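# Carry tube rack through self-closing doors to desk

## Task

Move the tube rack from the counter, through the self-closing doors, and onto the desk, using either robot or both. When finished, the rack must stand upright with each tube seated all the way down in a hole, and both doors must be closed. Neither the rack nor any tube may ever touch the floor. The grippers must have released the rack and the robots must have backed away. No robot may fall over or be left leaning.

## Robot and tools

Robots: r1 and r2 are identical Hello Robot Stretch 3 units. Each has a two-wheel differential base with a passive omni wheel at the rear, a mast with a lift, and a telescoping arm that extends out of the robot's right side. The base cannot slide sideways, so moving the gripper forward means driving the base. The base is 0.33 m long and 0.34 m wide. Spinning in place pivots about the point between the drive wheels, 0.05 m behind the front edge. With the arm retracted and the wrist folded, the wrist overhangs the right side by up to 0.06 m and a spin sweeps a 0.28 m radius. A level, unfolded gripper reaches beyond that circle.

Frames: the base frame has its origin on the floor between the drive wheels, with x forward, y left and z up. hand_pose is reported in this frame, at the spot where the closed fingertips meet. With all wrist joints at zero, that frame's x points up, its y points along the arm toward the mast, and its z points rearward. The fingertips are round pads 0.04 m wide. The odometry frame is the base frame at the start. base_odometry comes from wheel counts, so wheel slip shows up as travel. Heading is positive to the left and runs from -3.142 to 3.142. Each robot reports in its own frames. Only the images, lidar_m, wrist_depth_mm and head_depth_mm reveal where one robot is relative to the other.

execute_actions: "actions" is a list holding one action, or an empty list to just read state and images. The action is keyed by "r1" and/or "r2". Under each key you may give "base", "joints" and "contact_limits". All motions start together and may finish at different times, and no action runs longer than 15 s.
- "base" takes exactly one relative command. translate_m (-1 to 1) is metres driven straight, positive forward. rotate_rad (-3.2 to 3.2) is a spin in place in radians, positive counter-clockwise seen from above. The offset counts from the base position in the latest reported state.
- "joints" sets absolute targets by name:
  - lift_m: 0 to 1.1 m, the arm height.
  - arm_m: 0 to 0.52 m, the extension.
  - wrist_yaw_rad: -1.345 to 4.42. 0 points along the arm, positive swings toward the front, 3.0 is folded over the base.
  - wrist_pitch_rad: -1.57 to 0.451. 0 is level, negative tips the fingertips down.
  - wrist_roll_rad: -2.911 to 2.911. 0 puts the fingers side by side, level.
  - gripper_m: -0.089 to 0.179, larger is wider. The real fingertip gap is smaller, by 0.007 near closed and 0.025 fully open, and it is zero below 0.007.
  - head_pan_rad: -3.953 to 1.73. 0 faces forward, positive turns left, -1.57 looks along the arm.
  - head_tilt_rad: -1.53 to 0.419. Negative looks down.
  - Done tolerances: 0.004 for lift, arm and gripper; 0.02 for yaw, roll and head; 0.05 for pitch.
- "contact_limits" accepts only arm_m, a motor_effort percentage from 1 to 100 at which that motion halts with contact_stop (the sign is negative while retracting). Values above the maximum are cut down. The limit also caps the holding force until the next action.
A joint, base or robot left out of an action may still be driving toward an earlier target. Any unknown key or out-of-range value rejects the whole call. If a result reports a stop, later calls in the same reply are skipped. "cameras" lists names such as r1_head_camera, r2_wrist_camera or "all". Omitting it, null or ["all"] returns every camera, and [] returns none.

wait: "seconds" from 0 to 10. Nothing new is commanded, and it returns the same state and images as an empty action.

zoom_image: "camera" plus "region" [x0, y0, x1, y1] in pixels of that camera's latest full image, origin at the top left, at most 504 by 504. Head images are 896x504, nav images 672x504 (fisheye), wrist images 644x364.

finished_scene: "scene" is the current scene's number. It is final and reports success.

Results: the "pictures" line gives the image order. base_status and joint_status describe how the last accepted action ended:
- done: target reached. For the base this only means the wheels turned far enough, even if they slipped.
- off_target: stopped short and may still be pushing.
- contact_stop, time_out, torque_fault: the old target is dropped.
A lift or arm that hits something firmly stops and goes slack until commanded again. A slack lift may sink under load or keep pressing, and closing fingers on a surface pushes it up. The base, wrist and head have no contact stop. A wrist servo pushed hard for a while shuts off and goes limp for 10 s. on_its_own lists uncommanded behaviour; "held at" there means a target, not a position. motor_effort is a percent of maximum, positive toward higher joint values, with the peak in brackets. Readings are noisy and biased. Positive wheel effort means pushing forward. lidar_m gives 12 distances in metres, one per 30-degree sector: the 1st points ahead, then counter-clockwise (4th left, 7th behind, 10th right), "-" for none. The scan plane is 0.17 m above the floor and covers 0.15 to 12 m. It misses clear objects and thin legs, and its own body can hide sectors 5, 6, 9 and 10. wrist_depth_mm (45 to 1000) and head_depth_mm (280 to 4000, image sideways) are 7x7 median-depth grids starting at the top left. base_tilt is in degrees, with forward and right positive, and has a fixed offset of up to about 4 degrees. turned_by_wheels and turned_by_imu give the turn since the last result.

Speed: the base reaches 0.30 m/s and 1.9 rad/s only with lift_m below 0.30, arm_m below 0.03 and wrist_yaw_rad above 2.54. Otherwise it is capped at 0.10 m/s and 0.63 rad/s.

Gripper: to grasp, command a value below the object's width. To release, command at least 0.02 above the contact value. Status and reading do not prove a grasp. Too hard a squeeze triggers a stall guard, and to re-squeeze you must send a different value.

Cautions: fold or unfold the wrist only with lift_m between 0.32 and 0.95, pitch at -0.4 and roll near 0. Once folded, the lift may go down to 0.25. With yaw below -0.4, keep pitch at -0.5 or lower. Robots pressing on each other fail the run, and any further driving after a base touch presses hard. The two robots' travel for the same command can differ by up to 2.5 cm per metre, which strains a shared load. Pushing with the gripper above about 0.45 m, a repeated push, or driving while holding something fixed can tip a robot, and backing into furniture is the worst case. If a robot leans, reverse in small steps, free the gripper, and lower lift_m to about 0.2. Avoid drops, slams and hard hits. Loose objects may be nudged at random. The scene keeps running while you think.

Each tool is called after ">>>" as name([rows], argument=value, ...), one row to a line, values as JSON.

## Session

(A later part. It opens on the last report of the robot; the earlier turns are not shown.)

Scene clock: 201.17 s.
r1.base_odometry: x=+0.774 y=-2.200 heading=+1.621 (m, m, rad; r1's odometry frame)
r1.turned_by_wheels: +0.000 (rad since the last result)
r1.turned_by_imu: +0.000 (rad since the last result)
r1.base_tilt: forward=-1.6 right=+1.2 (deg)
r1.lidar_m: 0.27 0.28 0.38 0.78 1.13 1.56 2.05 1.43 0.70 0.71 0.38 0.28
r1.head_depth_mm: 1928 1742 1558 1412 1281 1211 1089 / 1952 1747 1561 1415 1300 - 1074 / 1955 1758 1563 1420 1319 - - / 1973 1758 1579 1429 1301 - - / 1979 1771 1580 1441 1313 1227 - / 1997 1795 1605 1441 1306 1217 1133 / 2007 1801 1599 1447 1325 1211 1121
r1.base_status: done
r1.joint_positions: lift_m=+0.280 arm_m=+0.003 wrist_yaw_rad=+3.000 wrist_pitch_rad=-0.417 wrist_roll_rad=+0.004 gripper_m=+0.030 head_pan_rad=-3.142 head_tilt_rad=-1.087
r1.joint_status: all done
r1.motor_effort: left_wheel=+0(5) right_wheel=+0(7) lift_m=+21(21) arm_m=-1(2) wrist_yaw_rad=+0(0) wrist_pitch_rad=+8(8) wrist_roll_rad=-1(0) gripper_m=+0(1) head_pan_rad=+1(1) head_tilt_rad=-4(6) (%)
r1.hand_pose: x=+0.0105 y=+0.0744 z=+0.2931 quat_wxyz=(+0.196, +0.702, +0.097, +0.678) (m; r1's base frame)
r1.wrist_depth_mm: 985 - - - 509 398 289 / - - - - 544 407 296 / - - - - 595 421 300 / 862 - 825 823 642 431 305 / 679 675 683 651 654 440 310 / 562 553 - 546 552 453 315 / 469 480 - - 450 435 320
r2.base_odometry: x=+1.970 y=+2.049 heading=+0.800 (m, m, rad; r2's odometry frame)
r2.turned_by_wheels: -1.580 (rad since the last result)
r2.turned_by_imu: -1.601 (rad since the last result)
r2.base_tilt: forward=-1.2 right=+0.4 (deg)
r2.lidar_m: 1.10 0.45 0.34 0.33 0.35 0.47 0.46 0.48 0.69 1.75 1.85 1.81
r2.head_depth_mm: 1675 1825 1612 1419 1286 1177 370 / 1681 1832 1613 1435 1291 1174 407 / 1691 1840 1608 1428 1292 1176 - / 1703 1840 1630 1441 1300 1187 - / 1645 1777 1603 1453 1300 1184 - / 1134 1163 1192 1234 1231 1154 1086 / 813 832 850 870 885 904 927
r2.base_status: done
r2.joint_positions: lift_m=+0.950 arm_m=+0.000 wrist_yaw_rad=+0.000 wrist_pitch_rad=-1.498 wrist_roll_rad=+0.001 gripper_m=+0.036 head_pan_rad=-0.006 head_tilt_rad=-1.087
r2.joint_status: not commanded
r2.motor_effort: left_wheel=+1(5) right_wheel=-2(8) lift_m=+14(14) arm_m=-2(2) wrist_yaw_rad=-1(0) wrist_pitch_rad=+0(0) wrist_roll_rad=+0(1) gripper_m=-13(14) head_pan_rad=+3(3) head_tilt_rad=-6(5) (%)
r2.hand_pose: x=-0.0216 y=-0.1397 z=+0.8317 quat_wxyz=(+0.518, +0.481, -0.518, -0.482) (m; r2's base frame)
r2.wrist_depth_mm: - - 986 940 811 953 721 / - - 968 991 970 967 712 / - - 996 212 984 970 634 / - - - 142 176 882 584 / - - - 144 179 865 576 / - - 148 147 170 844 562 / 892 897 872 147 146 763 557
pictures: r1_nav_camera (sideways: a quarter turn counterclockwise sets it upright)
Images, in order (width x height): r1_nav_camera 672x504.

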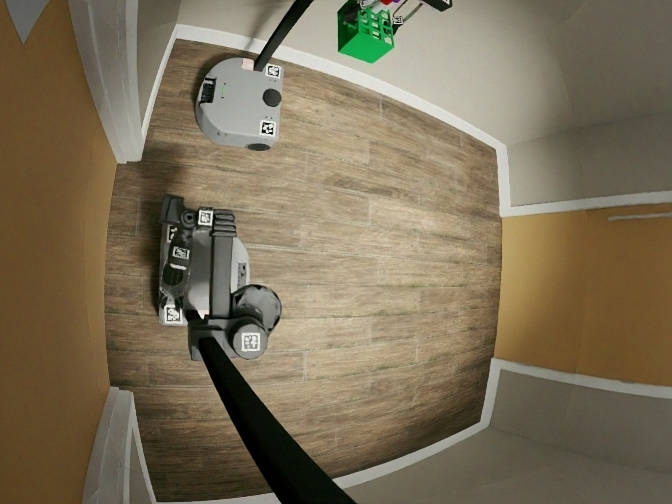

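>>> execute_actions([
  {"r1":{"base":{"translate_m":-1},"joints":{"head_pan_rad":-1.4,"head_tilt_rad":-0.9}}},
], cameras=[])

>>> execute_actions([
  {"r1":{"base":{"rotate_rad":-1.87},"joints":{"lift_m":0.45}}},
], cameras=[])

>>> execute_actions([
  {"r1":{"base":{"translate_m":0.6},"joints":{"lift_m":0.92,"wrist_yaw_rad":0.07,"gripper_m":0.12,"arm_m":0.3}}},
], cameras=[])

>>> execute_actions([
  {"r1":{"joints":{"wrist_pitch_rad":0}}},
], cameras=["r1_nav_camera","r1_wrist_camera"])

Scene clock: 206.27 s.
r1.base_odometry: x=+0.824 y=-3.198 heading=+1.621 (m, m, rad; r1's odometry frame)
r1.turned_by_wheels: +0.000 (rad since the last result)
r1.turned_by_imu: -0.003 (rad since the last result)
r1.base_tilt: forward=-1.6 right=+1.2 (deg)
r1.lidar_m: 1.27 1.28 1.13 1.09 1.14 1.09 1.05 1.09 1.04 1.01 0.97 0.95
r1.head_depth_mm: 882 1011 1195 1458 1397 1238 1123 / 895 1029 1220 1493 1405 1247 1132 / 911 1060 1250 1520 1405 1248 1157 / 929 1079 1290 1524 1418 1258 1136 / 947 1106 1319 1558 1411 1256 1128 / 974 1129 1364 1581 1425 1261 1135 / 988 1153 1406 1592 1410 1265 1141
r1.base_status: done
r1.joint_positions: lift_m=+0.280 arm_m=+0.003 wrist_yaw_rad=+3.000 wrist_pitch_rad=-0.417 wrist_roll_rad=+0.004 gripper_m=+0.030 head_pan_rad=-1.407 head_tilt_rad=-0.902
r1.joint_status: all done
r1.motor_effort: left_wheel=+0(5) right_wheel=+0(8) lift_m=+20(21) arm_m=-2(2) wrist_yaw_rad=+0(0) wrist_pitch_rad=+8(8) wrist_roll_rad=+0(0) gripper_m=+0(1) head_pan_rad=+4(62) head_tilt_rad=+1(15) (%)
r1.hand_pose: x=+0.0105 y=+0.0744 z=+0.2931 quat_wxyz=(+0.196, +0.702, +0.097, +0.678) (m; r1's base frame)
r1.wrist_depth_mm: 992 - - - - - - / - - - - - - - / - - - - - - - / 854 - 822 805 807 819 792 / 677 681 687 656 647 641 634 / 552 552 - 543 550 526 531 / 474 487 - - 449 456 457
r2.base_odometry: x=+1.970 y=+2.049 heading=+0.800 (m, m, rad; r2's odometry frame)
r2.turned_by_wheels: +0.000 (rad since the last result)
r2.turned_by_imu: -0.001 (rad since the last result)
r2.base_tilt: forward=-1.1 right=+0.4 (deg)
r2.lidar_m: 1.10 0.45 0.34 0.33 0.35 0.47 0.46 0.48 0.81 1.75 0.94 0.95
r2.head_depth_mm: 1679 1834 1607 1433 1287 1177 370 / 1690 1845 1606 1434 1293 1179 407 / 1704 1835 1615 1440 1295 1182 - / 1714 1841 1606 1445 1294 1179 - / 1648 1790 1604 1440 1306 1190 - / 1128 1165 1200 1233 1231 1159 1084 / 816 831 851 866 886 904 927
r2.base_status: not commanded
r2.joint_positions: lift_m=+0.950 arm_m=+0.000 wrist_yaw_rad=+0.000 wrist_pitch_rad=-1.498 wrist_roll_rad=+0.001 gripper_m=+0.036 head_pan_rad=-0.006 head_tilt_rad=-1.087
r2.joint_status: not commanded
r2.motor_effort: left_wheel=+1(1) right_wheel=-2(2) lift_m=+14(14) arm_m=-2(2) wrist_yaw_rad=+0(0) wrist_pitch_rad=-1(0) wrist_roll_rad=+0(0) gripper_m=-14(13) head_pan_rad=+3(2) head_tilt_rad=-6(5) (%)
r2.hand_pose: x=-0.0216 y=-0.1397 z=+0.8317 quat_wxyz=(+0.518, +0.481, -0.518, -0.482) (m; r2's base frame)
r2.wrist_depth_mm: 980 993 996 959 960 943 706 / - - 974 972 976 963 705 / - - 983 213 977 990 631 / - - - 143 175 911 580 / - - - 144 178 882 567 / - - 148 147 171 861 563 / 890 913 854 147 146 752 552
pictures: none
No camera images: the call's "cameras" was empty. Leave "cameras" out to get every camera's image.

Scene clock: 209.93 s.
r1.base_odometry: x=+0.824 y=-3.198 heading=-0.249 (m, m, rad; r1's odometry frame)
r1.turned_by_wheels: -1.870 (rad since the last result)
r1.turned_by_imu: -1.846 (rad since the last result)
r1.base_tilt: forward=-1.6 right=+1.2 (deg)
r1.lidar_m: 1.01 1.00 0.95 1.24 1.27 1.29 1.10 1.10 1.23 1.05 1.05 1.18
r1.head_depth_mm: 984 1140 1357 1569 1397 1236 1147 / 969 1135 1350 1554 1405 1249 1156 / 961 1110 1331 1568 1400 1249 - / 949 1100 1309 1557 1424 1262 1131 / 947 1094 1290 1517 1422 1261 1132 / 929 1075 1274 1526 1425 1266 1137 / 926 1064 1250 1535 1432 1274 1139
r1.base_status: done
r1.joint_positions: lift_m=+0.450 arm_m=+0.003 wrist_yaw_rad=+3.000 wrist_pitch_rad=-0.417 wrist_roll_rad=+0.004 gripper_m=+0.030 head_pan_rad=-1.407 head_tilt_rad=-0.902
r1.joint_status: all done
r1.motor_effort: left_wheel=+1(3) right_wheel=-1(9) lift_m=+30(31) arm_m=-2(2) wrist_yaw_rad=+0(0) wrist_pitch_rad=+8(8) wrist_roll_rad=+0(0) gripper_m=+0(0) head_pan_rad=+4(4) head_tilt_rad=+1(1) (%)
r1.hand_pose: x=+0.0105 y=+0.0744 z=+0.4627 quat_wxyz=(+0.196, +0.702, +0.097, +0.678) (m; r1's base frame)
r1.wrist_depth_mm: 999 - - - - - 875 / - - - - - - 913 / - - - - - - 943 / - - - - - - 961 / 959 957 982 917 928 899 895 / 791 775 - 773 788 756 758 / 671 669 - 656 637 650 641
r2.base_odometry: x=+1.970 y=+2.049 heading=+0.800 (m, m, rad; r2's odometry frame)
r2.turned_by_wheels: +0.000 (rad since the last result)
r2.turned_by_imu: -0.001 (rad since the last result)
r2.base_tilt: forward=-1.1 right=+0.4 (deg)
r2.lidar_m: 1.10 0.45 0.34 0.33 0.35 0.47 0.46 0.49 0.81 1.75 0.87 0.94
r2.head_depth_mm: 1690 1831 1600 1430 1298 1172 370 / 1679 1839 1609 1430 1299 1172 406 / 1686 1831 1609 1441 1294 1184 - / 1720 1850 1622 1439 1297 1186 - / 1649 1765 1588 1440 1311 1182 - / 1127 1166 1193 1233 1236 1161 1087 / 812 834 851 865 886 907 924
r2.base_status: not commanded
r2.joint_positions: lift_m=+0.950 arm_m=+0.000 wrist_yaw_rad=+0.000 wrist_pitch_rad=-1.498 wrist_roll_rad=+0.001 gripper_m=+0.036 head_pan_rad=-0.006 head_tilt_rad=-1.087
r2.joint_status: not commanded
r2.motor_effort: left_wheel=+1(1) right_wheel=-3(2) lift_m=+14(14) arm_m=-2(2) wrist_yaw_rad=+0(0) wrist_pitch_rad=+0(1) wrist_roll_rad=+0(0) gripper_m=-14(15) head_pan_rad=+3(3) head_tilt_rad=-4(6) (%)
r2.hand_pose: x=-0.0216 y=-0.1397 z=+0.8317 quat_wxyz=(+0.518, +0.481, -0.518, -0.482) (m; r2's base frame)
r2.wrist_depth_mm: - 984 968 964 953 948 723 / - 993 - 981 969 957 702 / - - 996 213 976 965 627 / - - - 142 176 900 573 / - - - 144 178 881 570 / - - 149 147 170 840 569 / 899 924 836 146 146 754 552
pictures: none
No camera images: the call's "cameras" was empty. Leave "cameras" out to get every camera's image.

Scene clock: 216.90 s.
r1.base_odometry: x=+1.406 y=-3.346 heading=-0.249 (m, m, rad; r1's odometry frame)
r1.turned_by_wheels: +0.000 (rad since the last result)
r1.turned_by_imu: +0.003 (rad since the last result)
r1.base_tilt: forward=-1.6 right=+1.2 (deg)
r1.lidar_m: 0.43 0.43 0.49 0.83 1.36 1.65 1.67 1.67 1.03 0.86 0.87 0.51
r1.head_depth_mm: - - 1130 1415 1393 1238 1116 / 776 910 1113 1388 1403 1238 1125 / 781 931 1097 1357 1408 1234 1124 / 783 902 1075 1323 1412 1244 1131 / 778 902 1066 1302 1429 1263 1129 / 774 891 1055 1285 1421 1269 1138 / 763 883 1045 1271 1390 1243 1126
r1.base_status: done
r1.joint_positions: lift_m=+0.920 arm_m=+0.300 wrist_yaw_rad=+0.071 wrist_pitch_rad=-0.417 wrist_roll_rad=+0.004 gripper_m=+0.120 head_pan_rad=-1.407 head_tilt_rad=-0.902
r1.joint_status: all done
r1.motor_effort: left_wheel=+1(5) right_wheel=-1(3) lift_m=+30(31) arm_m=+2(3) wrist_yaw_rad=-1(1) wrist_pitch_rad=+8(8) wrist_roll_rad=+0(0) gripper_m=+0(83) head_pan_rad=+4(5) head_tilt_rad=+1(1) (%)
r1.hand_pose: x=-0.0056 y=-0.6686 z=+0.9327 quat_wxyz=(+0.695, +0.171, -0.687, -0.122) (m; r1's base frame)
r1.wrist_depth_mm: 281 292 312 338 360 388 423 / 305 311 338 364 392 420 457 / 327 333 359 397 430 465 504 / 351 366 392 433 470 510 567 / 375 391 440 478 521 574 646 / 408 425 479 528 578 664 751 / 445 508 530 593 661 791 908
r2.base_odometry: x=+1.970 y=+2.049 heading=+0.800 (m, m, rad; r2's odometry frame)
r2.turned_by_wheels: +0.000 (rad since the last result)
r2.turned_by_imu: -0.001 (rad since the last result)
r2.base_tilt: forward=-1.1 right=+0.4 (deg)
r2.lidar_m: 0.74 0.45 0.34 0.33 0.35 0.47 0.46 0.48 0.81 1.75 1.85 1.81
r2.head_depth_mm: 1671 1831 1611 1433 1296 1174 370 / 731 1728 1393 1367 1300 1177 407 / 1701 1854 1406 1369 1296 1184 - / 1709 1841 1616 1437 1300 1184 - / 1646 1775 1602 1442 1307 1185 - / 1129 1161 1195 1232 1230 1156 1088 / 815 828 849 868 886 907 927
r2.base_status: not commanded
r2.joint_positions: lift_m=+0.950 arm_m=+0.000 wrist_yaw_rad=+0.000 wrist_pitch_rad=-1.498 wrist_roll_rad=+0.001 gripper_m=+0.036 head_pan_rad=-0.006 head_tilt_rad=-1.087
r2.joint_status: not commanded
r2.motor_effort: left_wheel=+1(1) right_wheel=-2(3) lift_m=+14(13) arm_m=-2(2) wrist_yaw_rad=+0(0) wrist_pitch_rad=-1(0) wrist_roll_rad=+0(0) gripper_m=-15(14) head_pan_rad=+2(2) head_tilt_rad=-6(5) (%)
r2.hand_pose: x=-0.0216 y=-0.1397 z=+0.8317 quat_wxyz=(+0.518, +0.481, -0.518, -0.482) (m; r2's base frame)
r2.wrist_depth_mm: - 980 983 974 951 969 720 / - - - 977 946 952 709 / 867 - - 212 971 983 648 / 897 - - 142 175 899 582 / - - - 144 179 871 572 / - - 148 147 170 842 556 / 889 918 853 146 147 749 554
pictures: none
No camera images: the call's "cameras" was empty. Leave "cameras" out to get every camera's image.

Scene clock: 217.93 s.
r1.base_odometry: x=+1.406 y=-3.346 heading=-0.249 (m, m, rad; r1's odometry frame)
r1.turned_by_wheels: +0.000 (rad since the last result)
r1.turned_by_imu: +0.000 (rad since the last result)
r1.base_tilt: forward=-1.6 right=+1.2 (deg)
r1.lidar_m: 0.43 0.43 0.49 0.83 1.36 1.64 1.67 1.67 1.03 0.86 0.87 0.51
r1.head_depth_mm: - - 1128 1406 1387 1236 1110 / 780 955 1118 1389 1393 1246 1116 / 797 922 1097 1360 1401 1250 1129 / 783 897 1080 1319 1408 1259 1131 / 784 896 1070 1320 1407 1260 1129 / 774 891 1052 1301 1415 1267 1133 / 766 883 1041 1273 1377 1248 1125
r1.base_status: not commanded
r1.joint_positions: lift_m=+0.920 arm_m=+0.300 wrist_yaw_rad=+0.071 wrist_pitch_rad=-0.023 wrist_roll_rad=+0.004 gripper_m=+0.120 head_pan_rad=-1.407 head_tilt_rad=-0.902
r1.joint_status: all done
r1.motor_effort: left_wheel=+0(0) right_wheel=-2(2) lift_m=+30(30) arm_m=+2(2) wrist_yaw_rad=-2(1) wrist_pitch_rad=+11(11) wrist_roll_rad=+0(0) gripper_m=+1(1) head_pan_rad=+3(4) head_tilt_rad=+1(1) (%)
r1.hand_pose: x=-0.0033 y=-0.6996 z=+1.0285 quat_wxyz=(+0.706, +0.034, -0.708, +0.017) (m; r1's base frame)
r1.wrist_depth_mm: 296 302 329 356 379 402 433 / 304 309 337 363 386 414 450 / 312 313 340 373 396 424 454 / 316 325 349 379 405 435 476 / 323 327 356 388 411 454 484 / 329 336 370 394 421 473 499 / 334 348 377 401 432 470 521
r2.base_odometry: x=+1.970 y=+2.049 heading=+0.800 (m, m, rad; r2's odometry frame)
r2.turned_by_wheels: +0.000 (rad since the last result)
r2.turned_by_imu: +0.000 (rad since the last result)
r2.base_tilt: forward=-1.1 right=+0.4 (deg)
r2.lidar_m: 0.73 0.45 0.34 0.33 0.35 0.47 0.46 0.48 0.81 1.75 1.84 1.81
r2.head_depth_mm: 1672 1822 1606 1439 1295 1180 370 / 732 1736 1396 1380 1292 1173 407 / 1687 1826 1411 1376 1293 1182 - / 1700 1844 1621 1441 1299 1186 - / 1664 1778 1594 1444 1303 1185 - / 1130 1164 1200 1236 1230 1156 1088 / 815 834 851 866 885 907 923
r2.base_status: not commanded
r2.joint_positions: lift_m=+0.950 arm_m=+0.000 wrist_yaw_rad=+0.000 wrist_pitch_rad=-1.498 wrist_roll_rad=+0.001 gripper_m=+0.036 head_pan_rad=-0.006 head_tilt_rad=-1.087
r2.joint_status: not commanded
r2.motor_effort: left_wheel=+1(1) right_wheel=-2(3) lift_m=+14(14) arm_m=-2(2) wrist_yaw_rad=+0(0) wrist_pitch_rad=+0(0) wrist_roll_rad=+0(0) gripper_m=-13(14) head_pan_rad=+2(2) head_tilt_rad=-4(4) (%)
r2.hand_pose: x=-0.0216 y=-0.1397 z=+0.8317 quat_wxyz=(+0.518, +0.481, -0.518, -0.482) (m; r2's base frame)
r2.wrist_depth_mm: - - 989 987 963 939 724 / - - 988 980 959 956 713 / 877 - - 213 959 963 632 / 891 - - 142 176 904 577 / - - - 144 178 873 575 / - - 147 147 170 838 561 / 910 940 852 146 146 760 551
pictures: r1_nav_camera (sideways: a quarter turn counterclockwise sets it upright), r1_wrist_camera
Images, in order (width x height): r1_nav_camera 672x504, r1_wrist_camera 644x364.

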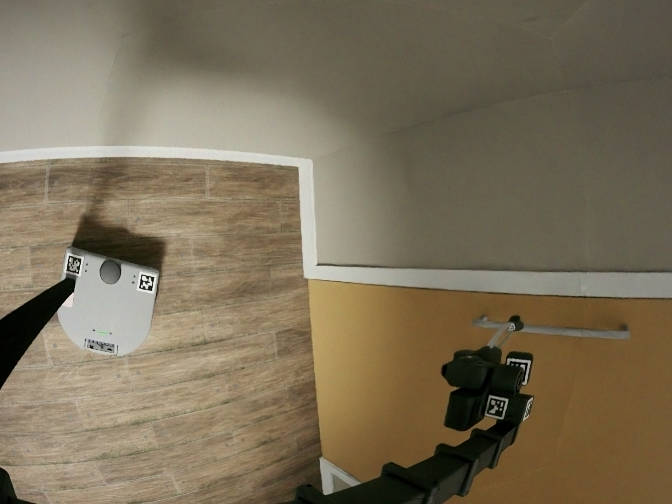

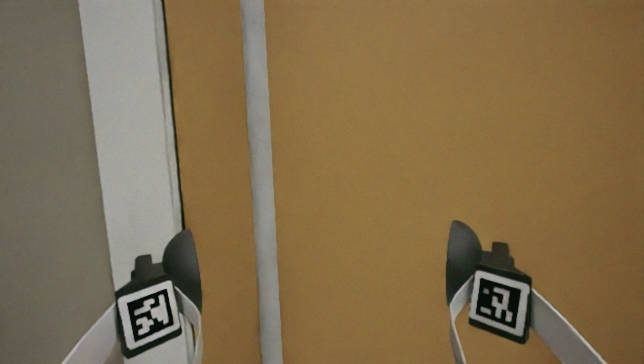

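>>> execute_actions([
  {"r1":{"joints":{"wrist_yaw_rad":0.3,"arm_m":0.49}}},
], cameras=["r1_wrist_camera"])

>>> execute_actions([
  {"r1":{"joints":{"gripper_m":-0.02}}},
], cameras=["r1_wrist_camera"])

>>> execute_actions([
  {"r1":{"base":{"translate_m":-0.045},"joints":{"arm_m":0.385}}},
], cameras=["r1_wrist_camera"])

Scene clock: 220.70 s.
r1.base_odometry: x=+1.406 y=-3.346 heading=-0.249 (m, m, rad; r1's odometry frame)
r1.turned_by_wheels: +0.000 (rad since the last result)
r1.turned_by_imu: +0.001 (rad since the last result)
r1.base_tilt: forward=-1.6 right=+1.2 (deg)
r1.lidar_m: 0.43 0.43 0.49 0.83 1.36 1.64 1.68 1.67 1.03 0.86 0.87 0.51
r1.head_depth_mm: 856 949 1132 1418 1393 1236 1116 / 840 934 1109 1384 1389 1238 1118 / 782 924 1096 1350 1409 1252 1121 / 784 899 1074 1326 1411 1250 1127 / 781 898 1071 1311 1410 1255 1133 / 774 893 1051 1291 1421 1259 1137 / 765 885 1040 1273 1374 1247 1131
r1.base_status: not commanded
r1.joint_positions: lift_m=+0.920 arm_m=+0.490 wrist_yaw_rad=+0.299 wrist_pitch_rad=-0.021 wrist_roll_rad=+0.004 gripper_m=+0.120 head_pan_rad=-1.407 head_tilt_rad=-0.902
r1.joint_status: all done
r1.motor_effort: left_wheel=+0(0) right_wheel=-1(1) lift_m=+30(30) arm_m=+3(2) wrist_yaw_rad=+0(1) wrist_pitch_rad=+10(11) wrist_roll_rad=+0(0) gripper_m=+0(1) head_pan_rad=+4(4) head_tilt_rad=+0(1) (%)
r1.hand_pose: x=+0.0539 y=-0.8789 z=+1.0289 quat_wxyz=(+0.699, +0.113, -0.699, +0.097) (m; r1's base frame)
r1.wrist_depth_mm: 152 165 164 165 167 167 168 / 155 169 169 169 171 171 171 / 159 172 172 173 174 174 175 / 162 175 176 177 177 178 179 / 166 175 180 181 183 182 183 / 169 170 186 185 186 187 187 / 173 190 190 190 191 192 192
r2.base_odometry: x=+1.970 y=+2.049 heading=+0.800 (m, m, rad; r2's odometry frame)
r2.turned_by_wheels: +0.000 (rad since the last result)
r2.turned_by_imu: +0.000 (rad since the last result)
r2.base_tilt: forward=-1.2 right=+0.4 (deg)
r2.lidar_m: 0.73 0.45 0.34 0.33 0.35 0.47 0.46 0.49 0.81 1.75 1.84 1.81
r2.head_depth_mm: 1691 1833 1607 1427 1289 1171 370 / 735 1731 1400 1366 1294 1177 407 / 1690 1832 1409 1374 1293 1183 - / 1707 1843 1617 1440 1296 1181 - / 1650 1767 1590 1436 1299 1187 - / 1132 1167 1198 1235 1239 1159 1090 / 816 830 851 866 890 906 928
r2.base_status: not commanded
r2.joint_positions: lift_m=+0.950 arm_m=+0.000 wrist_yaw_rad=+0.000 wrist_pitch_rad=-1.498 wrist_roll_rad=+0.001 gripper_m=+0.036 head_pan_rad=-0.006 head_tilt_rad=-1.087
r2.joint_status: not commanded
r2.motor_effort: left_wheel=+1(1) right_wheel=-2(2) lift_m=+14(13) arm_m=-2(2) wrist_yaw_rad=+0(1) wrist_pitch_rad=+0(0) wrist_roll_rad=+0(0) gripper_m=-14(15) head_pan_rad=+3(3) head_tilt_rad=-5(6) (%)
r2.hand_pose: x=-0.0216 y=-0.1397 z=+0.8317 quat_wxyz=(+0.518, +0.481, -0.518, -0.482) (m; r2's base frame)
r2.wrist_depth_mm: - 991 - 972 965 936 723 / - - 982 980 980 976 711 / 871 - - 213 980 952 639 / 920 - - 142 176 886 577 / - - - 143 178 868 570 / - - 148 147 170 848 557 / 889 931 851 146 146 754 551
pictures: r1_wrist_camera
Images, in order (width x height): r1_wrist_camera 644x364.

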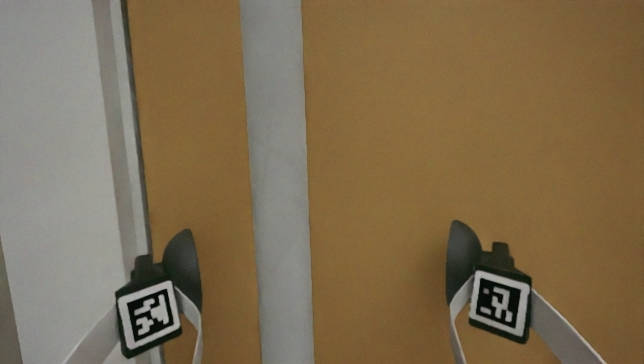

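Scene clock: 222.70 s.
r1.base_odometry: x=+1.406 y=-3.346 heading=-0.249 (m, m, rad; r1's odometry frame)
r1.turned_by_wheels: +0.000 (rad since the last result)
r1.turned_by_imu: +0.004 (rad since the last result)
r1.base_tilt: forward=-1.6 right=+1.0 (deg)
r1.lidar_m: 0.43 0.43 0.49 0.83 1.36 1.65 1.67 1.67 1.03 0.86 0.87 0.51
r1.head_depth_mm: 859 947 1132 1404 1391 1243 1118 / 830 933 1112 1388 1397 1242 1120 / 788 925 1097 1366 1403 1254 1123 / 782 903 1074 1324 1417 1260 1127 / 781 902 1070 1311 1416 1259 1131 / 776 890 1059 1295 1429 1264 1136 / 768 879 1045 1275 1381 1234 1120
r1.base_status: not commanded
r1.joint_positions: lift_m=+0.920 arm_m=+0.489 wrist_yaw_rad=+0.308 wrist_pitch_rad=-0.032 wrist_roll_rad=+0.004 gripper_m=-0.019 head_pan_rad=-1.407 head_tilt_rad=-0.902
r1.joint_status: all done
r1.motor_effort: left_wheel=+0(2) right_wheel=+0(7) lift_m=+29(29) arm_m=+7(8) wrist_yaw_rad=-6(9) wrist_pitch_rad=+15(15) wrist_roll_rad=+0(0) gripper_m=-22(97) head_pan_rad=+4(4) head_tilt_rad=+1(1) (%)
r1.hand_pose: x=+0.0560 y=-0.8774 z=+1.0264 quat_wxyz=(+0.699, +0.120, -0.698, +0.097) (m; r1's base frame)
r1.wrist_depth_mm: 154 166 168 108 168 167 167 / 158 171 173 109 172 172 171 / 162 171 176 110 175 175 175 / 166 170 180 113 180 179 180 / 170 171 185 115 184 184 183 / 175 176 189 117 - 188 189 / 180 180 195 124 194 193 193
r2.base_odometry: x=+1.970 y=+2.049 heading=+0.800 (m, m, rad; r2's odometry frame)
r2.turned_by_wheels: +0.000 (rad since the last result)
r2.turned_by_imu: +0.000 (rad since the last result)
r2.base_tilt: forward=-1.2 right=+0.4 (deg)
r2.lidar_m: 0.73 0.45 0.34 0.33 0.35 0.47 0.46 0.48 0.81 1.75 1.85 1.81
r2.head_depth_mm: 1680 1826 1606 1433 1294 1172 370 / 731 1728 1404 1365 1290 1176 406 / 1684 1842 1419 1376 1299 1177 - / 1708 1851 1625 1440 1298 1186 - / 1662 1769 1601 1442 1303 1188 - / 1124 1170 1199 1236 1234 1160 1090 / 815 836 848 869 890 908 924
r2.base_status: not commanded
r2.joint_positions: lift_m=+0.950 arm_m=+0.000 wrist_yaw_rad=+0.000 wrist_pitch_rad=-1.498 wrist_roll_rad=+0.001 gripper_m=+0.036 head_pan_rad=-0.006 head_tilt_rad=-1.087
r2.joint_status: not commanded
r2.motor_effort: left_wheel=+1(1) right_wheel=-2(2) lift_m=+14(14) arm_m=-2(2) wrist_yaw_rad=+0(0) wrist_pitch_rad=+0(0) wrist_roll_rad=+0(0) gripper_m=-15(14) head_pan_rad=+2(3) head_tilt_rad=-5(4) (%)
r2.hand_pose: x=-0.0216 y=-0.1397 z=+0.8317 quat_wxyz=(+0.518, +0.481, -0.518, -0.482) (m; r2's base frame)
r2.wrist_depth_mm: - 980 1000 969 978 955 723 / - - 989 981 977 966 692 / 879 - - 212 974 977 636 / 905 - - 143 176 902 579 / - - - 144 179 880 571 / - - 148 147 170 844 561 / 894 901 862 146 146 754 555
pictures: r1_wrist_camera
Images, in order (width x height): r1_wrist_camera 644x364.

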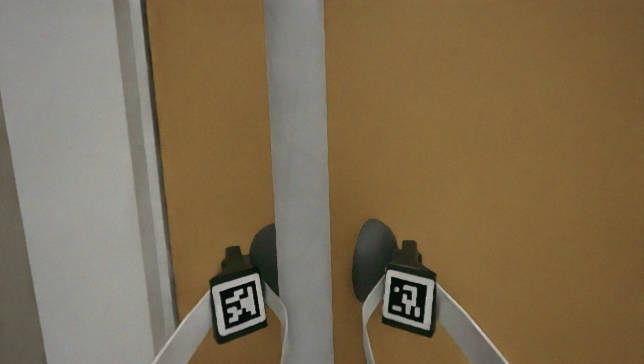

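Scene clock: 224.80 s.
r1.base_odometry: x=+1.362 y=-3.335 heading=-0.249 (m, m, rad; r1's odometry frame)
r1.turned_by_wheels: +0.000 (rad since the last result)
r1.turned_by_imu: +0.006 (rad since the last result)
r1.base_tilt: forward=-1.6 right=+1.2 (deg)
r1.lidar_m: 0.47 0.47 0.54 0.86 1.35 1.64 1.62 1.63 0.97 0.79 0.87 0.55
r1.head_depth_mm: - 888 1041 1303 1392 1239 1117 / - 861 1008 1266 1400 1248 1115 / 710 824 981 1214 1400 1246 1121 / 756 875 1046 1317 1413 1253 1132 / 789 913 1087 1334 1425 1255 1133 / 788 906 1071 1304 1423 1267 1134 / 779 894 1057 1288 1409 1268 1142
r1.base_status: done
r1.joint_positions: lift_m=+0.920 arm_m=+0.386 wrist_yaw_rad=+0.338 wrist_pitch_rad=-0.024 wrist_roll_rad=+0.004 gripper_m=-0.019 head_pan_rad=-1.407 head_tilt_rad=-0.901
r1.joint_status: all done
r1.on_its_own: wrist_yaw_rad is held at +0.342, not at your +0.300, by its stall guard, which is not easing now
r1.motor_effort: left_wheel=+0(23) right_wheel=-2(64) lift_m=+29(30) arm_m=-5(6) wrist_yaw_rad=+4(47) wrist_pitch_rad=+12(15) wrist_roll_rad=+0(0) gripper_m=-12(22) head_pan_rad=+5(4) head_tilt_rad=+0(1) (%)
r1.hand_pose: x=+0.0633 y=-0.7716 z=+1.0283 quat_wxyz=(+0.697, +0.128, -0.697, +0.110) (m; r1's base frame)
r1.wrist_depth_mm: 280 265 176 116 182 185 188 / 286 270 179 118 186 189 193 / 290 279 183 121 190 194 197 / 299 296 187 125 194 198 202 / 307 303 192 125 198 204 208 / 312 309 196 127 205 209 212 / 324 317 202 203 209 213 218
r2.base_odometry: x=+1.970 y=+2.049 heading=+0.800 (m, m, rad; r2's odometry frame)
r2.turned_by_wheels: +0.000 (rad since the last result)
r2.turned_by_imu: +0.000 (rad since the last result)
r2.base_tilt: forward=-1.2 right=+0.4 (deg)
r2.lidar_m: 0.73 0.45 0.34 0.33 0.35 0.47 0.46 0.49 0.81 1.75 1.84 0.73
r2.head_depth_mm: 1485 1789 1598 1411 1286 1177 370 / 1582 1765 1350 1330 1296 1176 407 / 1713 1837 1598 1377 1302 1192 - / 1708 1842 1611 1431 1299 1185 - / 1645 1795 1593 1441 1309 1179 - / 1131 1160 1199 1233 1235 1159 1087 / 812 832 849 871 886 908 925
r2.base_status: not commanded
r2.joint_positions: lift_m=+0.950 arm_m=+0.000 wrist_yaw_rad=+0.000 wrist_pitch_rad=-1.498 wrist_roll_rad=+0.001 gripper_m=+0.036 head_pan_rad=-0.006 head_tilt_rad=-1.087
r2.joint_status: not commanded
r2.motor_effort: left_wheel=+1(1) right_wheel=-1(2) lift_m=+13(14) arm_m=-2(2) wrist_yaw_rad=+0(1) wrist_pitch_rad=+0(0) wrist_roll_rad=+0(0) gripper_m=-14(14) head_pan_rad=+3(3) head_tilt_rad=-4(6) (%)
r2.hand_pose: x=-0.0216 y=-0.1397 z=+0.8317 quat_wxyz=(+0.518, +0.481, -0.518, -0.482) (m; r2's base frame)
r2.wrist_depth_mm: 993 - 969 970 950 953 708 / 903 994 - 981 963 942 716 / 852 - - 213 990 942 629 / - - - 142 176 908 581 / - - - 144 178 868 568 / - - 147 147 170 846 563 / 914 949 850 146 147 759 553
pictures: r1_wrist_camera
Images, in order (width x height): r1_wrist_camera 644x364.

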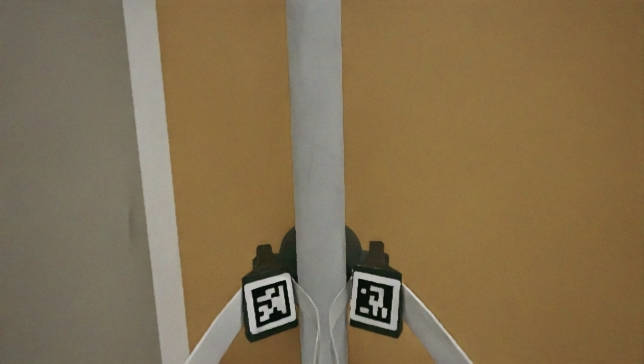

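>>> execute_actions([
  {"r1":{"base":{"translate_m":-0.092},"joints":{"arm_m":0.276,"wrist_yaw_rad":0.45}},"r2":{"base":{"rotate_rad":-0.3}}},
], cameras=[])

>>> execute_actions([
  {"r1":{"base":{"translate_m":-0.118},"joints":{"arm_m":0.184,"wrist_yaw_rad":0.6}}},
], cameras=[])

>>> execute_actions([
  {"r1":{"base":{"translate_m":-0.129},"joints":{"arm_m":0.112,"wrist_yaw_rad":0.75}}},
], cameras=[])

>>> execute_actions([
  {"r1":{"base":{"translate_m":-0.138},"joints":{"arm_m":0.058,"wrist_yaw_rad":0.9}}},
], cameras=[])

>>> execute_actions([
  {"r1":{"base":{"translate_m":-0.145},"joints":{"arm_m":0.027,"wrist_yaw_rad":1.05}}},
], cameras=["r1_nav_camera","r2_nav_camera"])

Scene clock: 227.13 s.
r1.base_odometry: x=+1.273 y=-3.313 heading=-0.249 (m, m, rad; r1's odometry frame)
r1.turned_by_wheels: +0.000 (rad since the last result)
r1.turned_by_imu: -0.007 (rad since the last result)
r1.base_tilt: forward=-1.5 right=+1.2 (deg)
r1.lidar_m: 0.56 0.56 0.64 0.85 1.31 1.60 1.54 1.54 0.92 0.66 0.66 0.66
r1.head_depth_mm: 637 - 966 1226 1391 1239 1115 / - - 910 1141 1366 1244 1120 / 567 701 857 1068 1345 1249 1123 / 590 687 818 1040 1354 1250 1129 / 802 927 1126 1370 1416 1261 1132 / 804 931 1092 1355 1440 1264 1134 / 797 925 1075 1331 1429 1274 1141
r1.base_status: done
r1.joint_positions: lift_m=+0.920 arm_m=+0.276 wrist_yaw_rad=+0.461 wrist_pitch_rad=-0.025 wrist_roll_rad=+0.004 gripper_m=-0.019 head_pan_rad=-1.407 head_tilt_rad=-0.901
r1.joint_status: all done
r1.motor_effort: left_wheel=+3(14) right_wheel=-10(22) lift_m=+29(29) arm_m=-5(9) wrist_yaw_rad=-8(32) wrist_pitch_rad=+13(13) wrist_roll_rad=+0(0) gripper_m=-12(15) head_pan_rad=+4(4) head_tilt_rad=+0(1) (%)
r1.hand_pose: x=+0.0923 y=-0.6503 z=+1.0280 quat_wxyz=(+0.689, +0.171, -0.687, +0.152) (m; r1's base frame)
r1.wrist_depth_mm: 461 442 174 116 183 188 193 / 469 449 178 118 189 192 198 / 482 456 183 121 192 197 203 / 497 474 185 124 196 202 209 / 511 490 190 126 201 207 213 / 525 505 193 127 207 212 219 / 542 520 201 202 212 217 224
r2.base_odometry: x=+1.970 y=+2.049 heading=+0.500 (m, m, rad; r2's odometry frame)
r2.turned_by_wheels: -0.300 (rad since the last result)
r2.turned_by_imu: -0.304 (rad since the last result)
r2.base_tilt: forward=-1.1 right=+0.4 (deg)
r2.lidar_m: 0.73 0.67 0.38 0.33 0.33 0.39 0.46 0.46 0.52 1.11 1.75 1.96
r2.head_depth_mm: 1875 1841 1590 1435 1290 1175 370 / 1755 1832 1607 1425 1286 1181 406 / 1513 1762 1369 1378 1297 1178 - / 1535 1783 1562 1395 1297 1181 - / 1649 1810 1619 1442 1304 1186 - / 1658 1859 1618 1454 1308 1188 1091 / 1624 1819 1589 1401 1208 1061 933
r2.base_status: done
r2.joint_positions: lift_m=+0.950 arm_m=+0.000 wrist_yaw_rad=+0.000 wrist_pitch_rad=-1.498 wrist_roll_rad=+0.001 gripper_m=+0.036 head_pan_rad=-0.006 head_tilt_rad=-1.087
r2.joint_status: not commanded
r2.motor_effort: left_wheel=+1(3) right_wheel=-2(8) lift_m=+14(14) arm_m=-2(2) wrist_yaw_rad=+0(0) wrist_pitch_rad=+0(0) wrist_roll_rad=+0(1) gripper_m=-15(14) head_pan_rad=+2(3) head_tilt_rad=-6(5) (%)
r2.hand_pose: x=-0.0216 y=-0.1397 z=+0.8317 quat_wxyz=(+0.518, +0.481, -0.518, -0.482) (m; r2's base frame)
r2.wrist_depth_mm: 982 993 978 969 949 844 516 / - - 989 954 959 769 489 / 985 - - 213 977 794 512 / 890 - - 142 175 814 533 / - - - 145 178 911 560 / - - 148 147 170 909 592 / - - - 147 147 803 622
pictures: none
No camera images: the call's "cameras" was empty. Leave "cameras" out to get every camera's image.

Scene clock: 229.60 s.
r1.base_odometry: x=+1.159 y=-3.284 heading=-0.248 (m, m, rad; r1's odometry frame)
r1.turned_by_wheels: +0.001 (rad since the last result)
r1.turned_by_imu: -0.016 (rad since the last result)
r1.base_tilt: forward=-1.6 right=+1.2 (deg)
r1.lidar_m: 0.67 0.67 0.75 0.85 1.30 1.52 1.43 1.43 0.93 0.58 0.55 0.80
r1.head_depth_mm: 628 - - 1210 1397 1241 1123 / 578 - - 1067 1353 1237 1121 / 542 - 803 961 1275 1251 1128 / 497 559 710 871 1113 1255 1130 / 493 568 665 852 1370 1268 1129 / 477 928 1132 1394 1435 1268 1136 / 831 951 1132 1356 1423 1275 1138
r1.base_status: done
r1.joint_positions: lift_m=+0.920 arm_m=+0.184 wrist_yaw_rad=+0.626 wrist_pitch_rad=-0.026 wrist_roll_rad=+0.004 gripper_m=-0.019 head_pan_rad=-1.406 head_tilt_rad=-0.901
r1.joint_status: wrist_yaw_rad off_target (ended at +0.626, target +0.600); the others done
r1.on_its_own: right_wheel is at rest, and its effort (-20) is outside its rest range (-18 to +18); wrist_yaw_rad is at rest, and its effort (-20) is outside its rest range (-12 to +12)
r1.motor_effort: left_wheel=+6(17) right_wheel=-20(21) lift_m=+29(29) arm_m=-4(10) wrist_yaw_rad=-20(37) wrist_pitch_rad=+13(13) wrist_roll_rad=+0(0) gripper_m=-13(16) head_pan_rad=+4(4) head_tilt_rad=+0(0) (%)
r1.hand_pose: x=+0.1283 y=-0.5364 z=+1.0277 quat_wxyz=(+0.675, +0.227, -0.671, +0.208) (m; r1's base frame)
r1.wrist_depth_mm: 695 652 174 117 183 188 193 / 726 679 178 119 188 193 199 / 740 692 182 121 193 197 203 / 746 725 186 124 196 203 209 / 742 751 190 126 201 208 214 / 749 750 194 127 206 212 220 / 747 791 201 202 212 218 226
r2.base_odometry: x=+1.970 y=+2.049 heading=+0.500 (m, m, rad; r2's odometry frame)
r2.turned_by_wheels: +0.000 (rad since the last result)
r2.turned_by_imu: +0.000 (rad since the last result)
r2.base_tilt: forward=-1.2 right=+0.4 (deg)
r2.lidar_m: 0.74 0.67 0.38 0.33 0.33 0.39 0.46 0.46 0.52 1.10 1.76 1.89
r2.head_depth_mm: 1849 1836 1617 1431 1291 1172 370 / 1499 1721 1392 1394 1294 1177 406 / 1500 1760 1410 1375 1296 1178 - / 1378 1736 1608 1439 1296 1183 - / 2036 1863 1602 1445 1299 1181 - / 1656 1834 1616 1451 1311 1196 1091 / 1624 1811 1605 1395 1219 1070 934
r2.base_status: not commanded
r2.joint_positions: lift_m=+0.950 arm_m=+0.000 wrist_yaw_rad=+0.000 wrist_pitch_rad=-1.498 wrist_roll_rad=+0.001 gripper_m=+0.036 head_pan_rad=-0.006 head_tilt_rad=-1.087
r2.joint_status: not commanded
r2.motor_effort: left_wheel=+1(1) right_wheel=-2(2) lift_m=+14(13) arm_m=-2(2) wrist_yaw_rad=+0(0) wrist_pitch_rad=-1(0) wrist_roll_rad=+0(1) gripper_m=-14(13) head_pan_rad=+2(3) head_tilt_rad=-6(5) (%)
r2.hand_pose: x=-0.0216 y=-0.1397 z=+0.8317 quat_wxyz=(+0.518, +0.481, -0.518, -0.482) (m; r2's base frame)
r2.wrist_depth_mm: 998 979 981 975 948 826 512 / - - - 981 988 782 488 / 896 - - 213 984 774 506 / 902 - - 142 175 829 538 / - - - 144 178 895 553 / - - 147 147 170 926 585 / - - - 146 146 796 630
pictures: none
No camera images: the call's "cameras" was empty. Leave "cameras" out to get every camera's image.

Scene clock: 231.83 s.
r1.base_odometry: x=+1.034 y=-3.252 heading=-0.248 (m, m, rad; r1's odometry frame)
r1.turned_by_wheels: +0.000 (rad since the last result)
r1.turned_by_imu: +0.001 (rad since the last result)
r1.base_tilt: forward=-1.5 right=+1.2 (deg)
r1.lidar_m: 0.80 0.79 0.89 0.87 1.33 1.42 1.31 1.31 1.01 0.53 0.46 0.94
r1.head_depth_mm: 625 733 - 1474 1392 1242 1121 / 569 669 - 1157 1362 1248 1124 / 520 - - 964 1220 1249 1118 / 481 534 675 801 1015 1232 1138 / 430 435 567 703 880 1225 1130 / 416 464 539 672 1402 1266 1139 / 390 444 1128 1432 1434 1264 1147
r1.base_status: done
r1.joint_positions: lift_m=+0.920 arm_m=+0.112 wrist_yaw_rad=+0.770 wrist_pitch_rad=-0.027 wrist_roll_rad=+0.004 gripper_m=-0.019 head_pan_rad=-1.406 head_tilt_rad=-0.901
r1.joint_status: wrist_yaw_rad off_target (ended at +0.770, target +0.750); the others done
r1.on_its_own: wrist_yaw_rad is at rest, and its effort (-16) is outside its rest range (-12 to +12)
r1.motor_effort: left_wheel=+4(10) right_wheel=-15(28) lift_m=+29(30) arm_m=-4(9) wrist_yaw_rad=-16(43) wrist_pitch_rad=+13(13) wrist_roll_rad=+0(0) gripper_m=-12(17) head_pan_rad=+4(5) head_tilt_rad=+1(0) (%)
r1.hand_pose: x=+0.1565 y=-0.4407 z=+1.0277 quat_wxyz=(+0.658, +0.275, -0.653, +0.256) (m; r1's base frame)
r1.wrist_depth_mm: 749 842 174 116 184 189 194 / 754 865 178 118 188 193 199 / 751 873 182 121 192 198 205 / 768 905 185 123 196 203 210 / 769 922 189 126 201 207 214 / 773 950 193 127 206 213 221 / 776 986 200 202 211 219 226
r2.base_odometry: x=+1.970 y=+2.049 heading=+0.500 (m, m, rad; r2's odometry frame)
r2.turned_by_wheels: +0.000 (rad since the last result)
r2.turned_by_imu: +0.000 (rad since the last result)
r2.base_tilt: forward=-1.1 right=+0.4 (deg)
r2.lidar_m: 0.87 0.67 0.38 0.33 0.33 0.39 0.46 0.46 0.52 1.10 1.76 0.77
r2.head_depth_mm: 1800 1772 1398 1387 1287 1183 370 / 1528 1805 1406 1366 1295 1182 407 / 1328 1653 1604 1415 1291 1183 - / 2028 1784 1625 1442 1308 1178 - / 2063 1846 1620 1444 1301 1181 - / 1668 1853 1635 1451 1306 1184 1089 / 1616 1810 1599 1387 1218 1062 934
r2.base_status: not commanded
r2.joint_positions: lift_m=+0.950 arm_m=+0.000 wrist_yaw_rad=+0.000 wrist_pitch_rad=-1.498 wrist_roll_rad=+0.001 gripper_m=+0.036 head_pan_rad=-0.006 head_tilt_rad=-1.087
r2.joint_status: not commanded
r2.motor_effort: left_wheel=+1(1) right_wheel=-2(2) lift_m=+14(14) arm_m=-3(2) wrist_yaw_rad=-1(1) wrist_pitch_rad=-1(0) wrist_roll_rad=+0(0) gripper_m=-14(14) head_pan_rad=+3(2) head_tilt_rad=-6(6) (%)
r2.hand_pose: x=-0.0216 y=-0.1397 z=+0.8317 quat_wxyz=(+0.518, +0.481, -0.518, -0.482) (m; r2's base frame)
r2.wrist_depth_mm: - 978 - 961 950 828 508 / 872 - - 975 981 769 486 / 895 - - 213 969 779 505 / - - - 142 176 836 533 / - - - 144 179 894 562 / - - 148 147 170 892 586 / - - - 146 146 795 632
pictures: none
No camera images: the call's "cameras" was empty. Leave "cameras" out to get every camera's image.

Scene clock: 234.17 s.
r1.base_odometry: x=+0.900 y=-3.218 heading=-0.247 (m, m, rad; r1's odometry frame)
r1.turned_by_wheels: +0.000 (rad since the last result)
r1.turned_by_imu: -0.016 (rad since the last result)
r1.base_tilt: forward=-1.6 right=+1.2 (deg)
r1.lidar_m: 0.92 0.92 0.91 1.23 1.29 1.34 1.18 1.18 1.22 0.52 0.40 1.11
r1.head_depth_mm: 701 869 1063 - 1347 1244 1118 / 607 727 882 - 1353 1243 1120 / 534 621 817 - 1337 1247 1124 / 477 544 - - 998 1237 1120 / 430 487 552 681 814 1054 1129 / 392 421 427 561 688 1230 1140 / 312 393 452 512 1405 1267 1137
r1.base_status: done
r1.joint_positions: lift_m=+0.920 arm_m=+0.058 wrist_yaw_rad=+0.917 wrist_pitch_rad=-0.026 wrist_roll_rad=+0.004 gripper_m=-0.019 head_pan_rad=-1.406 head_tilt_rad=-0.901
r1.joint_status: all done
r1.on_its_own: wrist_yaw_rad is at rest, and its effort (-13) is outside its rest range (-12 to +12)
r1.motor_effort: left_wheel=+2(9) right_wheel=-13(23) lift_m=+29(29) arm_m=-3(10) wrist_yaw_rad=-13(52) wrist_pitch_rad=+12(12) wrist_roll_rad=+0(0) gripper_m=-12(19) head_pan_rad=+4(4) head_tilt_rad=+1(0) (%)
r1.hand_pose: x=+0.1814 y=-0.3587 z=+1.0278 quat_wxyz=(+0.637, +0.322, -0.631, +0.304) (m; r1's base frame)
r1.wrist_depth_mm: 790 884 174 116 186 192 198 / 794 894 177 118 190 196 203 / 794 917 181 121 194 201 208 / 800 933 185 124 198 205 213 / 826 950 189 126 203 210 219 / 815 986 192 127 208 217 225 / 842 - 199 202 213 221 233
r2.base_odometry: x=+1.970 y=+2.049 heading=+0.500 (m, m, rad; r2's odometry frame)
r2.turned_by_wheels: +0.000 (rad since the last result)
r2.turned_by_imu: +0.000 (rad since the last result)
r2.base_tilt: forward=-1.1 right=+0.4 (deg)
r2.lidar_m: 1.19 0.67 0.38 0.33 0.33 0.39 0.46 0.46 0.52 1.10 1.75 0.82
r2.head_depth_mm: 1703 1828 1401 1362 1296 1175 369 / 1317 1731 1585 1385 1298 1172 406 / 2033 1540 1611 1438 1293 1176 - / 2147 1840 1610 1441 1301 1181 - / 2053 1837 1611 1438 1296 1178 - / 1659 1830 1631 1450 1305 1190 1093 / 1619 1815 1611 1389 1218 1066 934
r2.base_status: not commanded
r2.joint_positions: lift_m=+0.950 arm_m=+0.000 wrist_yaw_rad=+0.000 wrist_pitch_rad=-1.498 wrist_roll_rad=+0.001 gripper_m=+0.036 head_pan_rad=-0.006 head_tilt_rad=-1.087
r2.joint_status: not commanded
r2.motor_effort: left_wheel=+1(1) right_wheel=-2(3) lift_m=+14(14) arm_m=-2(2) wrist_yaw_rad=+0(0) wrist_pitch_rad=+0(0) wrist_roll_rad=+0(0) gripper_m=-14(14) head_pan_rad=+2(2) head_tilt_rad=-5(5) (%)
r2.hand_pose: x=-0.0216 y=-0.1397 z=+0.8317 quat_wxyz=(+0.518, +0.481, -0.518, -0.482) (m; r2's base frame)
r2.wrist_depth_mm: 847 - 994 965 974 832 513 / 868 - - 985 959 785 488 / - - - 212 948 794 517 / - - - 142 176 826 537 / - - - 144 178 890 554 / - - 148 147 170 910 583 / - - - 147 146 822 628
pictures: none
No camera images: the call's "cameras" was empty. Leave "cameras" out to get every camera's image.

Scene clock: 236.57 s.
r1.base_odometry: x=+0.759 y=-3.182 heading=-0.247 (m, m, rad; r1's odometry frame)
r1.turned_by_wheels: +0.000 (rad since the last result)
r1.turned_by_imu: -0.028 (rad since the last result)
r1.base_tilt: forward=-1.5 right=+1.2 (deg)
r1.lidar_m: 1.06 1.05 0.96 1.23 1.23 1.28 1.05 1.05 1.16 0.56 0.36 0.35
r1.head_depth_mm: 983 1190 1446 - - 1237 1122 / 772 945 1222 1457 - 1240 1116 / 629 745 909 1149 - 1248 1127 / 531 609 686 - 1130 1231 1127 / 461 517 573 - 821 1021 1122 / 406 449 505 546 662 806 1127 / 363 397 349 482 558 1229 1140
r1.base_status: done
r1.joint_positions: lift_m=+0.920 arm_m=+0.027 wrist_yaw_rad=+1.064 wrist_pitch_rad=-0.026 wrist_roll_rad=+0.004 gripper_m=-0.019 head_pan_rad=-1.406 head_tilt_rad=-0.901
r1.joint_status: all done
r1.motor_effort: left_wheel=+2(13) right_wheel=-12(21) lift_m=+29(30) arm_m=-4(13) wrist_yaw_rad=-12(59) wrist_pitch_rad=+13(13) wrist_roll_rad=+0(0) gripper_m=-12(20) head_pan_rad=+4(4) head_tilt_rad=+0(1) (%)
r1.hand_pose: x=+0.2021 y=-0.2963 z=+1.0278 quat_wxyz=(+0.613, +0.368, -0.606, +0.350) (m; r1's base frame)
r1.wrist_depth_mm: 855 949 172 115 186 195 205 / 860 951 176 118 191 201 210 / 872 - 180 121 196 205 215 / 897 999 183 125 201 211 220 / 908 - 187 125 206 216 227 / 901 - 190 127 212 220 232 / 916 - 197 203 216 228 240
r2.base_odometry: x=+1.970 y=+2.049 heading=+0.500 (m, m, rad; r2's odometry frame)
r2.turned_by_wheels: +0.000 (rad since the last result)
r2.turned_by_imu: +0.000 (rad since the last result)
r2.base_tilt: forward=-1.2 right=+0.4 (deg)
r2.lidar_m: 1.14 0.66 0.38 0.33 0.33 0.39 0.46 0.46 0.52 1.11 1.75 0.89
r2.head_depth_mm: 1411 1785 1550 1388 1288 1177 370 / 2086 1506 1587 1438 1287 1178 406 / 2134 1841 1615 1439 1303 1171 - / 2133 1852 1615 1443 1303 1182 - / 2060 1841 1623 1454 1299 1188 - / 1663 1843 1627 1449 1305 1185 1093 / 1607 1808 1597 1396 1219 1060 933
r2.base_status: not commanded
r2.joint_positions: lift_m=+0.950 arm_m=+0.000 wrist_yaw_rad=+0.000 wrist_pitch_rad=-1.498 wrist_roll_rad=+0.001 gripper_m=+0.036 head_pan_rad=-0.006 head_tilt_rad=-1.087
r2.joint_status: not commanded
r2.motor_effort: left_wheel=+1(1) right_wheel=-2(2) lift_m=+14(14) arm_m=-2(2) wrist_yaw_rad=+0(0) wrist_pitch_rad=+0(0) wrist_roll_rad=+0(0) gripper_m=-14(13) head_pan_rad=+3(2) head_tilt_rad=-4(5) (%)
r2.hand_pose: x=-0.0216 y=-0.1397 z=+0.8317 quat_wxyz=(+0.518, +0.481, -0.518, -0.482) (m; r2's base frame)
r2.wrist_depth_mm: 846 981 985 974 966 837 513 / - - 990 986 966 771 488 / - - 996 213 979 780 511 / - - - 142 176 843 534 / - - - 144 178 883 556 / - - 148 147 170 915 590 / - - - 146 146 794 626
pictures: r1_nav_camera (sideways: a quarter turn counterclockwise sets it upright), r2_nav_camera (sideways: a quarter turn counterclockwise sets it upright)
Images, in order (width x height): r1_nav_camera 672x504, r2_nav_camera 672x504.

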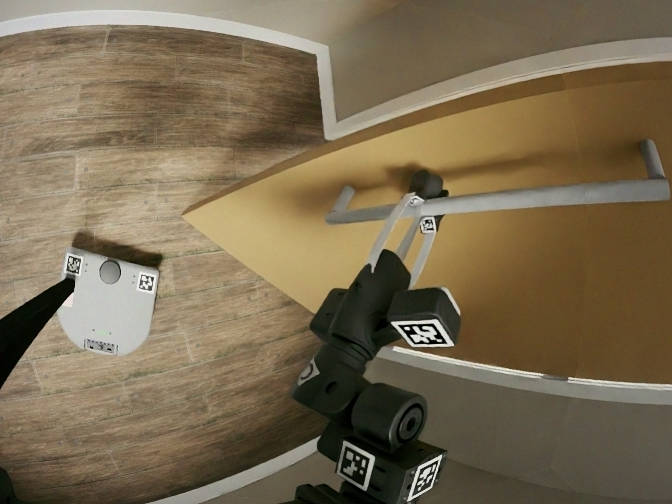

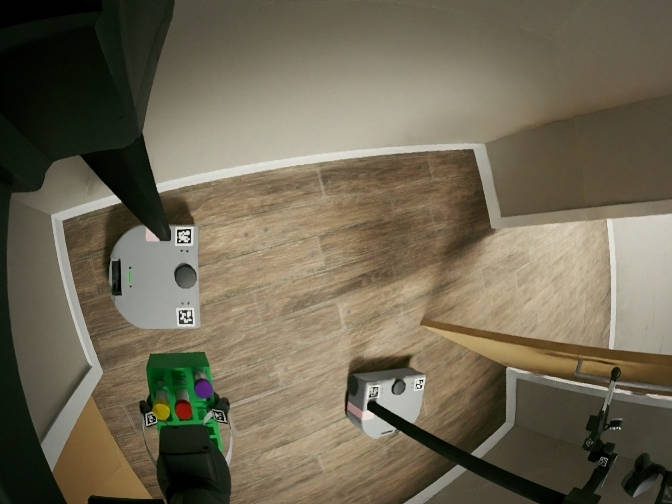

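>>> execute_actions([
  {"r1":{"base":{"translate_m":-0.15},"joints":{"wrist_yaw_rad":1.2}},"r2":{"base":{"rotate_rad":-0.06},"joints":{"head_tilt_rad":-0.7}}},
], cameras=[])

>>> execute_actions([
  {"r1":{"base":{"translate_m":-0.2},"joints":{"wrist_yaw_rad":1.27}},"r2":{"base":{"translate_m":0.7}}},
], cameras=["r2_nav_camera"])

Scene clock: 239.13 s.
r1.base_odometry: x=+0.614 y=-3.146 heading=-0.247 (m, m, rad; r1's odometry frame)
r1.turned_by_wheels: +0.000 (rad since the last result)
r1.turned_by_imu: +0.001 (rad since the last result)
r1.base_tilt: forward=-1.6 right=+1.2 (deg)
r1.lidar_m: 1.20 1.19 1.03 1.19 1.14 1.11 0.91 0.90 1.00 0.66 0.36 0.33
r1.head_depth_mm: 1083 1268 1505 - - 1243 1116 / 1059 1238 1495 1648 - 1243 1124 / 838 996 1229 1545 - 1252 1126 / 654 746 855 - - 1250 1131 / 537 596 643 - 911 1083 1115 / 456 497 545 586 694 792 1091 / 395 425 459 497 540 646 1142
r1.base_status: done
r1.joint_positions: lift_m=+0.920 arm_m=+0.027 wrist_yaw_rad=+1.217 wrist_pitch_rad=-0.026 wrist_roll_rad=+0.004 gripper_m=-0.019 head_pan_rad=-1.406 head_tilt_rad=-0.901
r1.joint_status: all done
r1.on_its_own: wrist_yaw_rad is at rest, and its effort (-13) is outside its rest range (-12 to +12)
r1.motor_effort: left_wheel=+2(7) right_wheel=-11(17) lift_m=+29(30) arm_m=-3(4) wrist_yaw_rad=-13(46) wrist_pitch_rad=+13(12) wrist_roll_rad=+0(0) gripper_m=-12(17) head_pan_rad=+4(4) head_tilt_rad=+1(1) (%)
r1.hand_pose: x=+0.2183 y=-0.2609 z=+1.0278 quat_wxyz=(+0.585, +0.412, -0.576, +0.396) (m; r1's base frame)
r1.wrist_depth_mm: 959 - 174 116 187 195 204 / 953 - 176 118 191 200 208 / 963 - 180 121 196 206 214 / 988 - 184 124 201 209 219 / 980 - 188 126 206 215 225 / - - 191 127 212 221 231 / - - 198 203 216 226 238
r2.base_odometry: x=+1.970 y=+2.049 heading=+0.440 (m, m, rad; r2's odometry frame)
r2.turned_by_wheels: -0.060 (rad since the last result)
r2.turned_by_imu: -0.061 (rad since the last result)
r2.base_tilt: forward=-1.1 right=+0.4 (deg)
r2.lidar_m: 1.75 0.74 0.40 0.33 0.33 0.37 0.46 0.46 0.50 1.00 1.75 0.97
r2.head_depth_mm: 1768 1644 2233 1991 1614 1348 1160 / - 3934 2549 1867 1566 1342 1150 / - 3871 2655 1999 1605 1344 1164 / - 3891 2650 1994 1614 1351 1155 / - 3891 2650 2012 1607 1337 1157 / 1506 1649 1846 2010 1620 1350 1157 / 1427 1588 1796 1933 1612 1352 1159
r2.base_status: done
r2.joint_positions: lift_m=+0.950 arm_m=+0.000 wrist_yaw_rad=+0.000 wrist_pitch_rad=-1.498 wrist_roll_rad=+0.001 gripper_m=+0.036 head_pan_rad=-0.006 head_tilt_rad=-0.705
r2.joint_status: all done
r2.motor_effort: left_wheel=+1(5) right_wheel=-2(7) lift_m=+14(14) arm_m=-2(2) wrist_yaw_rad=+0(0) wrist_pitch_rad=+0(0) wrist_roll_rad=+0(0) gripper_m=-14(14) head_pan_rad=+2(4) head_tilt_rad=+1(18) (%)
r2.hand_pose: x=-0.0216 y=-0.1397 z=+0.8317 quat_wxyz=(+0.518, +0.481, -0.518, -0.482) (m; r2's base frame)
r2.wrist_depth_mm: 993 993 986 985 965 795 436 / - - 971 973 956 661 475 / - - 998 213 971 756 506 / - - - 142 175 834 531 / - - - 144 179 902 560 / - - 148 147 169 924 597 / - - - 146 146 773 645
pictures: none
No camera images: the call's "cameras" was empty. Leave "cameras" out to get every camera's image.

Scene clock: 247.10 s.
r1.base_odometry: x=+0.420 y=-3.097 heading=-0.247 (m, m, rad; r1's odometry frame)
r1.turned_by_wheels: +0.000 (rad since the last result)
r1.turned_by_imu: +0.002 (rad since the last result)
r1.base_tilt: forward=-1.6 right=+1.2 (deg)
r1.lidar_m: 0.80 0.81 1.29 1.13 1.09 0.88 0.72 0.72 0.79 0.97 0.36 0.30
r1.head_depth_mm: 1160 1351 1604 - - 1239 1114 / 1138 1329 1575 1679 - 1237 1119 / 1126 1296 1538 1612 - 1253 1124 / 1053 1205 1400 - - 1256 1138 / 765 827 860 - 1062 1200 1116 / 583 614 655 656 744 808 1010 / 472 492 516 550 528 619 1128
r1.base_status: done
r1.joint_positions: lift_m=+0.920 arm_m=+0.027 wrist_yaw_rad=+1.273 wrist_pitch_rad=-0.026 wrist_roll_rad=+0.004 gripper_m=-0.019 head_pan_rad=-1.406 head_tilt_rad=-0.901
r1.joint_status: all done
r1.motor_effort: left_wheel=+1(4) right_wheel=-8(22) lift_m=+29(29) arm_m=-3(3) wrist_yaw_rad=-3(19) wrist_pitch_rad=+13(13) wrist_roll_rad=+0(0) gripper_m=-12(13) head_pan_rad=+4(4) head_tilt_rad=+1(0) (%)
r1.hand_pose: x=+0.2229 y=-0.2472 z=+1.0279 quat_wxyz=(+0.573, +0.429, -0.564, +0.412) (m; r1's base frame)
r1.wrist_depth_mm: - 160 168 115 198 217 241 / - 162 171 118 203 223 249 / - 167 176 121 208 227 253 / - 170 178 125 213 233 264 / - 175 182 125 219 241 269 / - - 183 126 227 247 279 / - - 191 169 226 254 286
r2.base_odometry: x=+2.603 y=+2.347 heading=+0.440 (m, m, rad; r2's odometry frame)
r2.turned_by_wheels: +0.000 (rad since the last result)
r2.turned_by_imu: +0.003 (rad since the last result)
r2.base_tilt: forward=-1.1 right=+0.4 (deg)
r2.lidar_m: 4.33 1.08 0.65 0.55 0.55 0.62 1.02 1.11 1.36 0.79 0.63 0.77
r2.head_depth_mm: 3786 3792 2677 1774 1562 1342 1158 / - 3921 2624 1981 1604 1351 1155 / - 3860 2647 2008 1595 1340 1161 / 3872 3887 2656 2007 1612 1349 1162 / 3763 3896 2636 1997 1600 1348 1154 / 3604 3931 2623 1889 1529 1348 1159 / 3468 1003 1102 1263 1471 1349 1152
r2.base_status: done
r2.joint_positions: lift_m=+0.950 arm_m=+0.000 wrist_yaw_rad=+0.000 wrist_pitch_rad=-1.498 wrist_roll_rad=+0.001 gripper_m=+0.036 head_pan_rad=-0.006 head_tilt_rad=-0.705
r2.joint_status: not commanded
r2.motor_effort: left_wheel=+0(5) right_wheel=-1(4) lift_m=+14(14) arm_m=-2(2) wrist_yaw_rad=+0(0) wrist_pitch_rad=+0(0) wrist_roll_rad=+0(1) gripper_m=-14(14) head_pan_rad=+3(3) head_tilt_rad=+1(1) (%)
r2.hand_pose: x=-0.0216 y=-0.1397 z=+0.8317 quat_wxyz=(+0.518, +0.481, -0.518, -0.482) (m; r2's base frame)
r2.wrist_depth_mm: 982 944 989 - 969 956 898 / - 995 - 994 968 966 943 / - - - 213 984 990 967 / - - - 142 176 991 947 / - - - 144 179 - 977 / - - 148 147 170 - 991 / - - - 147 146 - -
pictures: r2_nav_camera (sideways: a quarter turn counterclockwise sets it upright)
Images, in order (width x height): r2_nav_camera 672x504.

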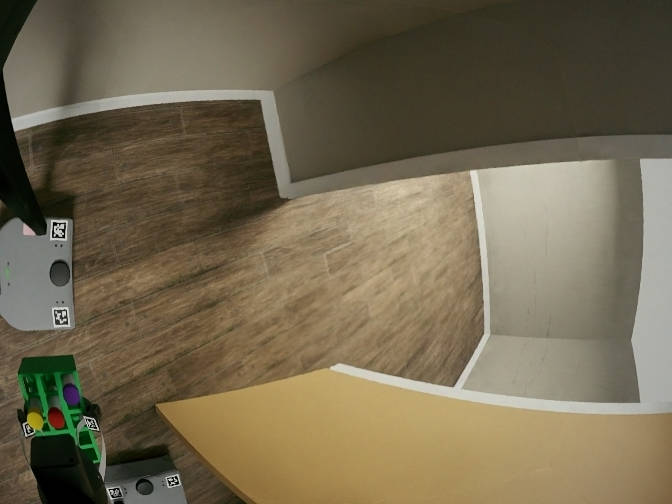

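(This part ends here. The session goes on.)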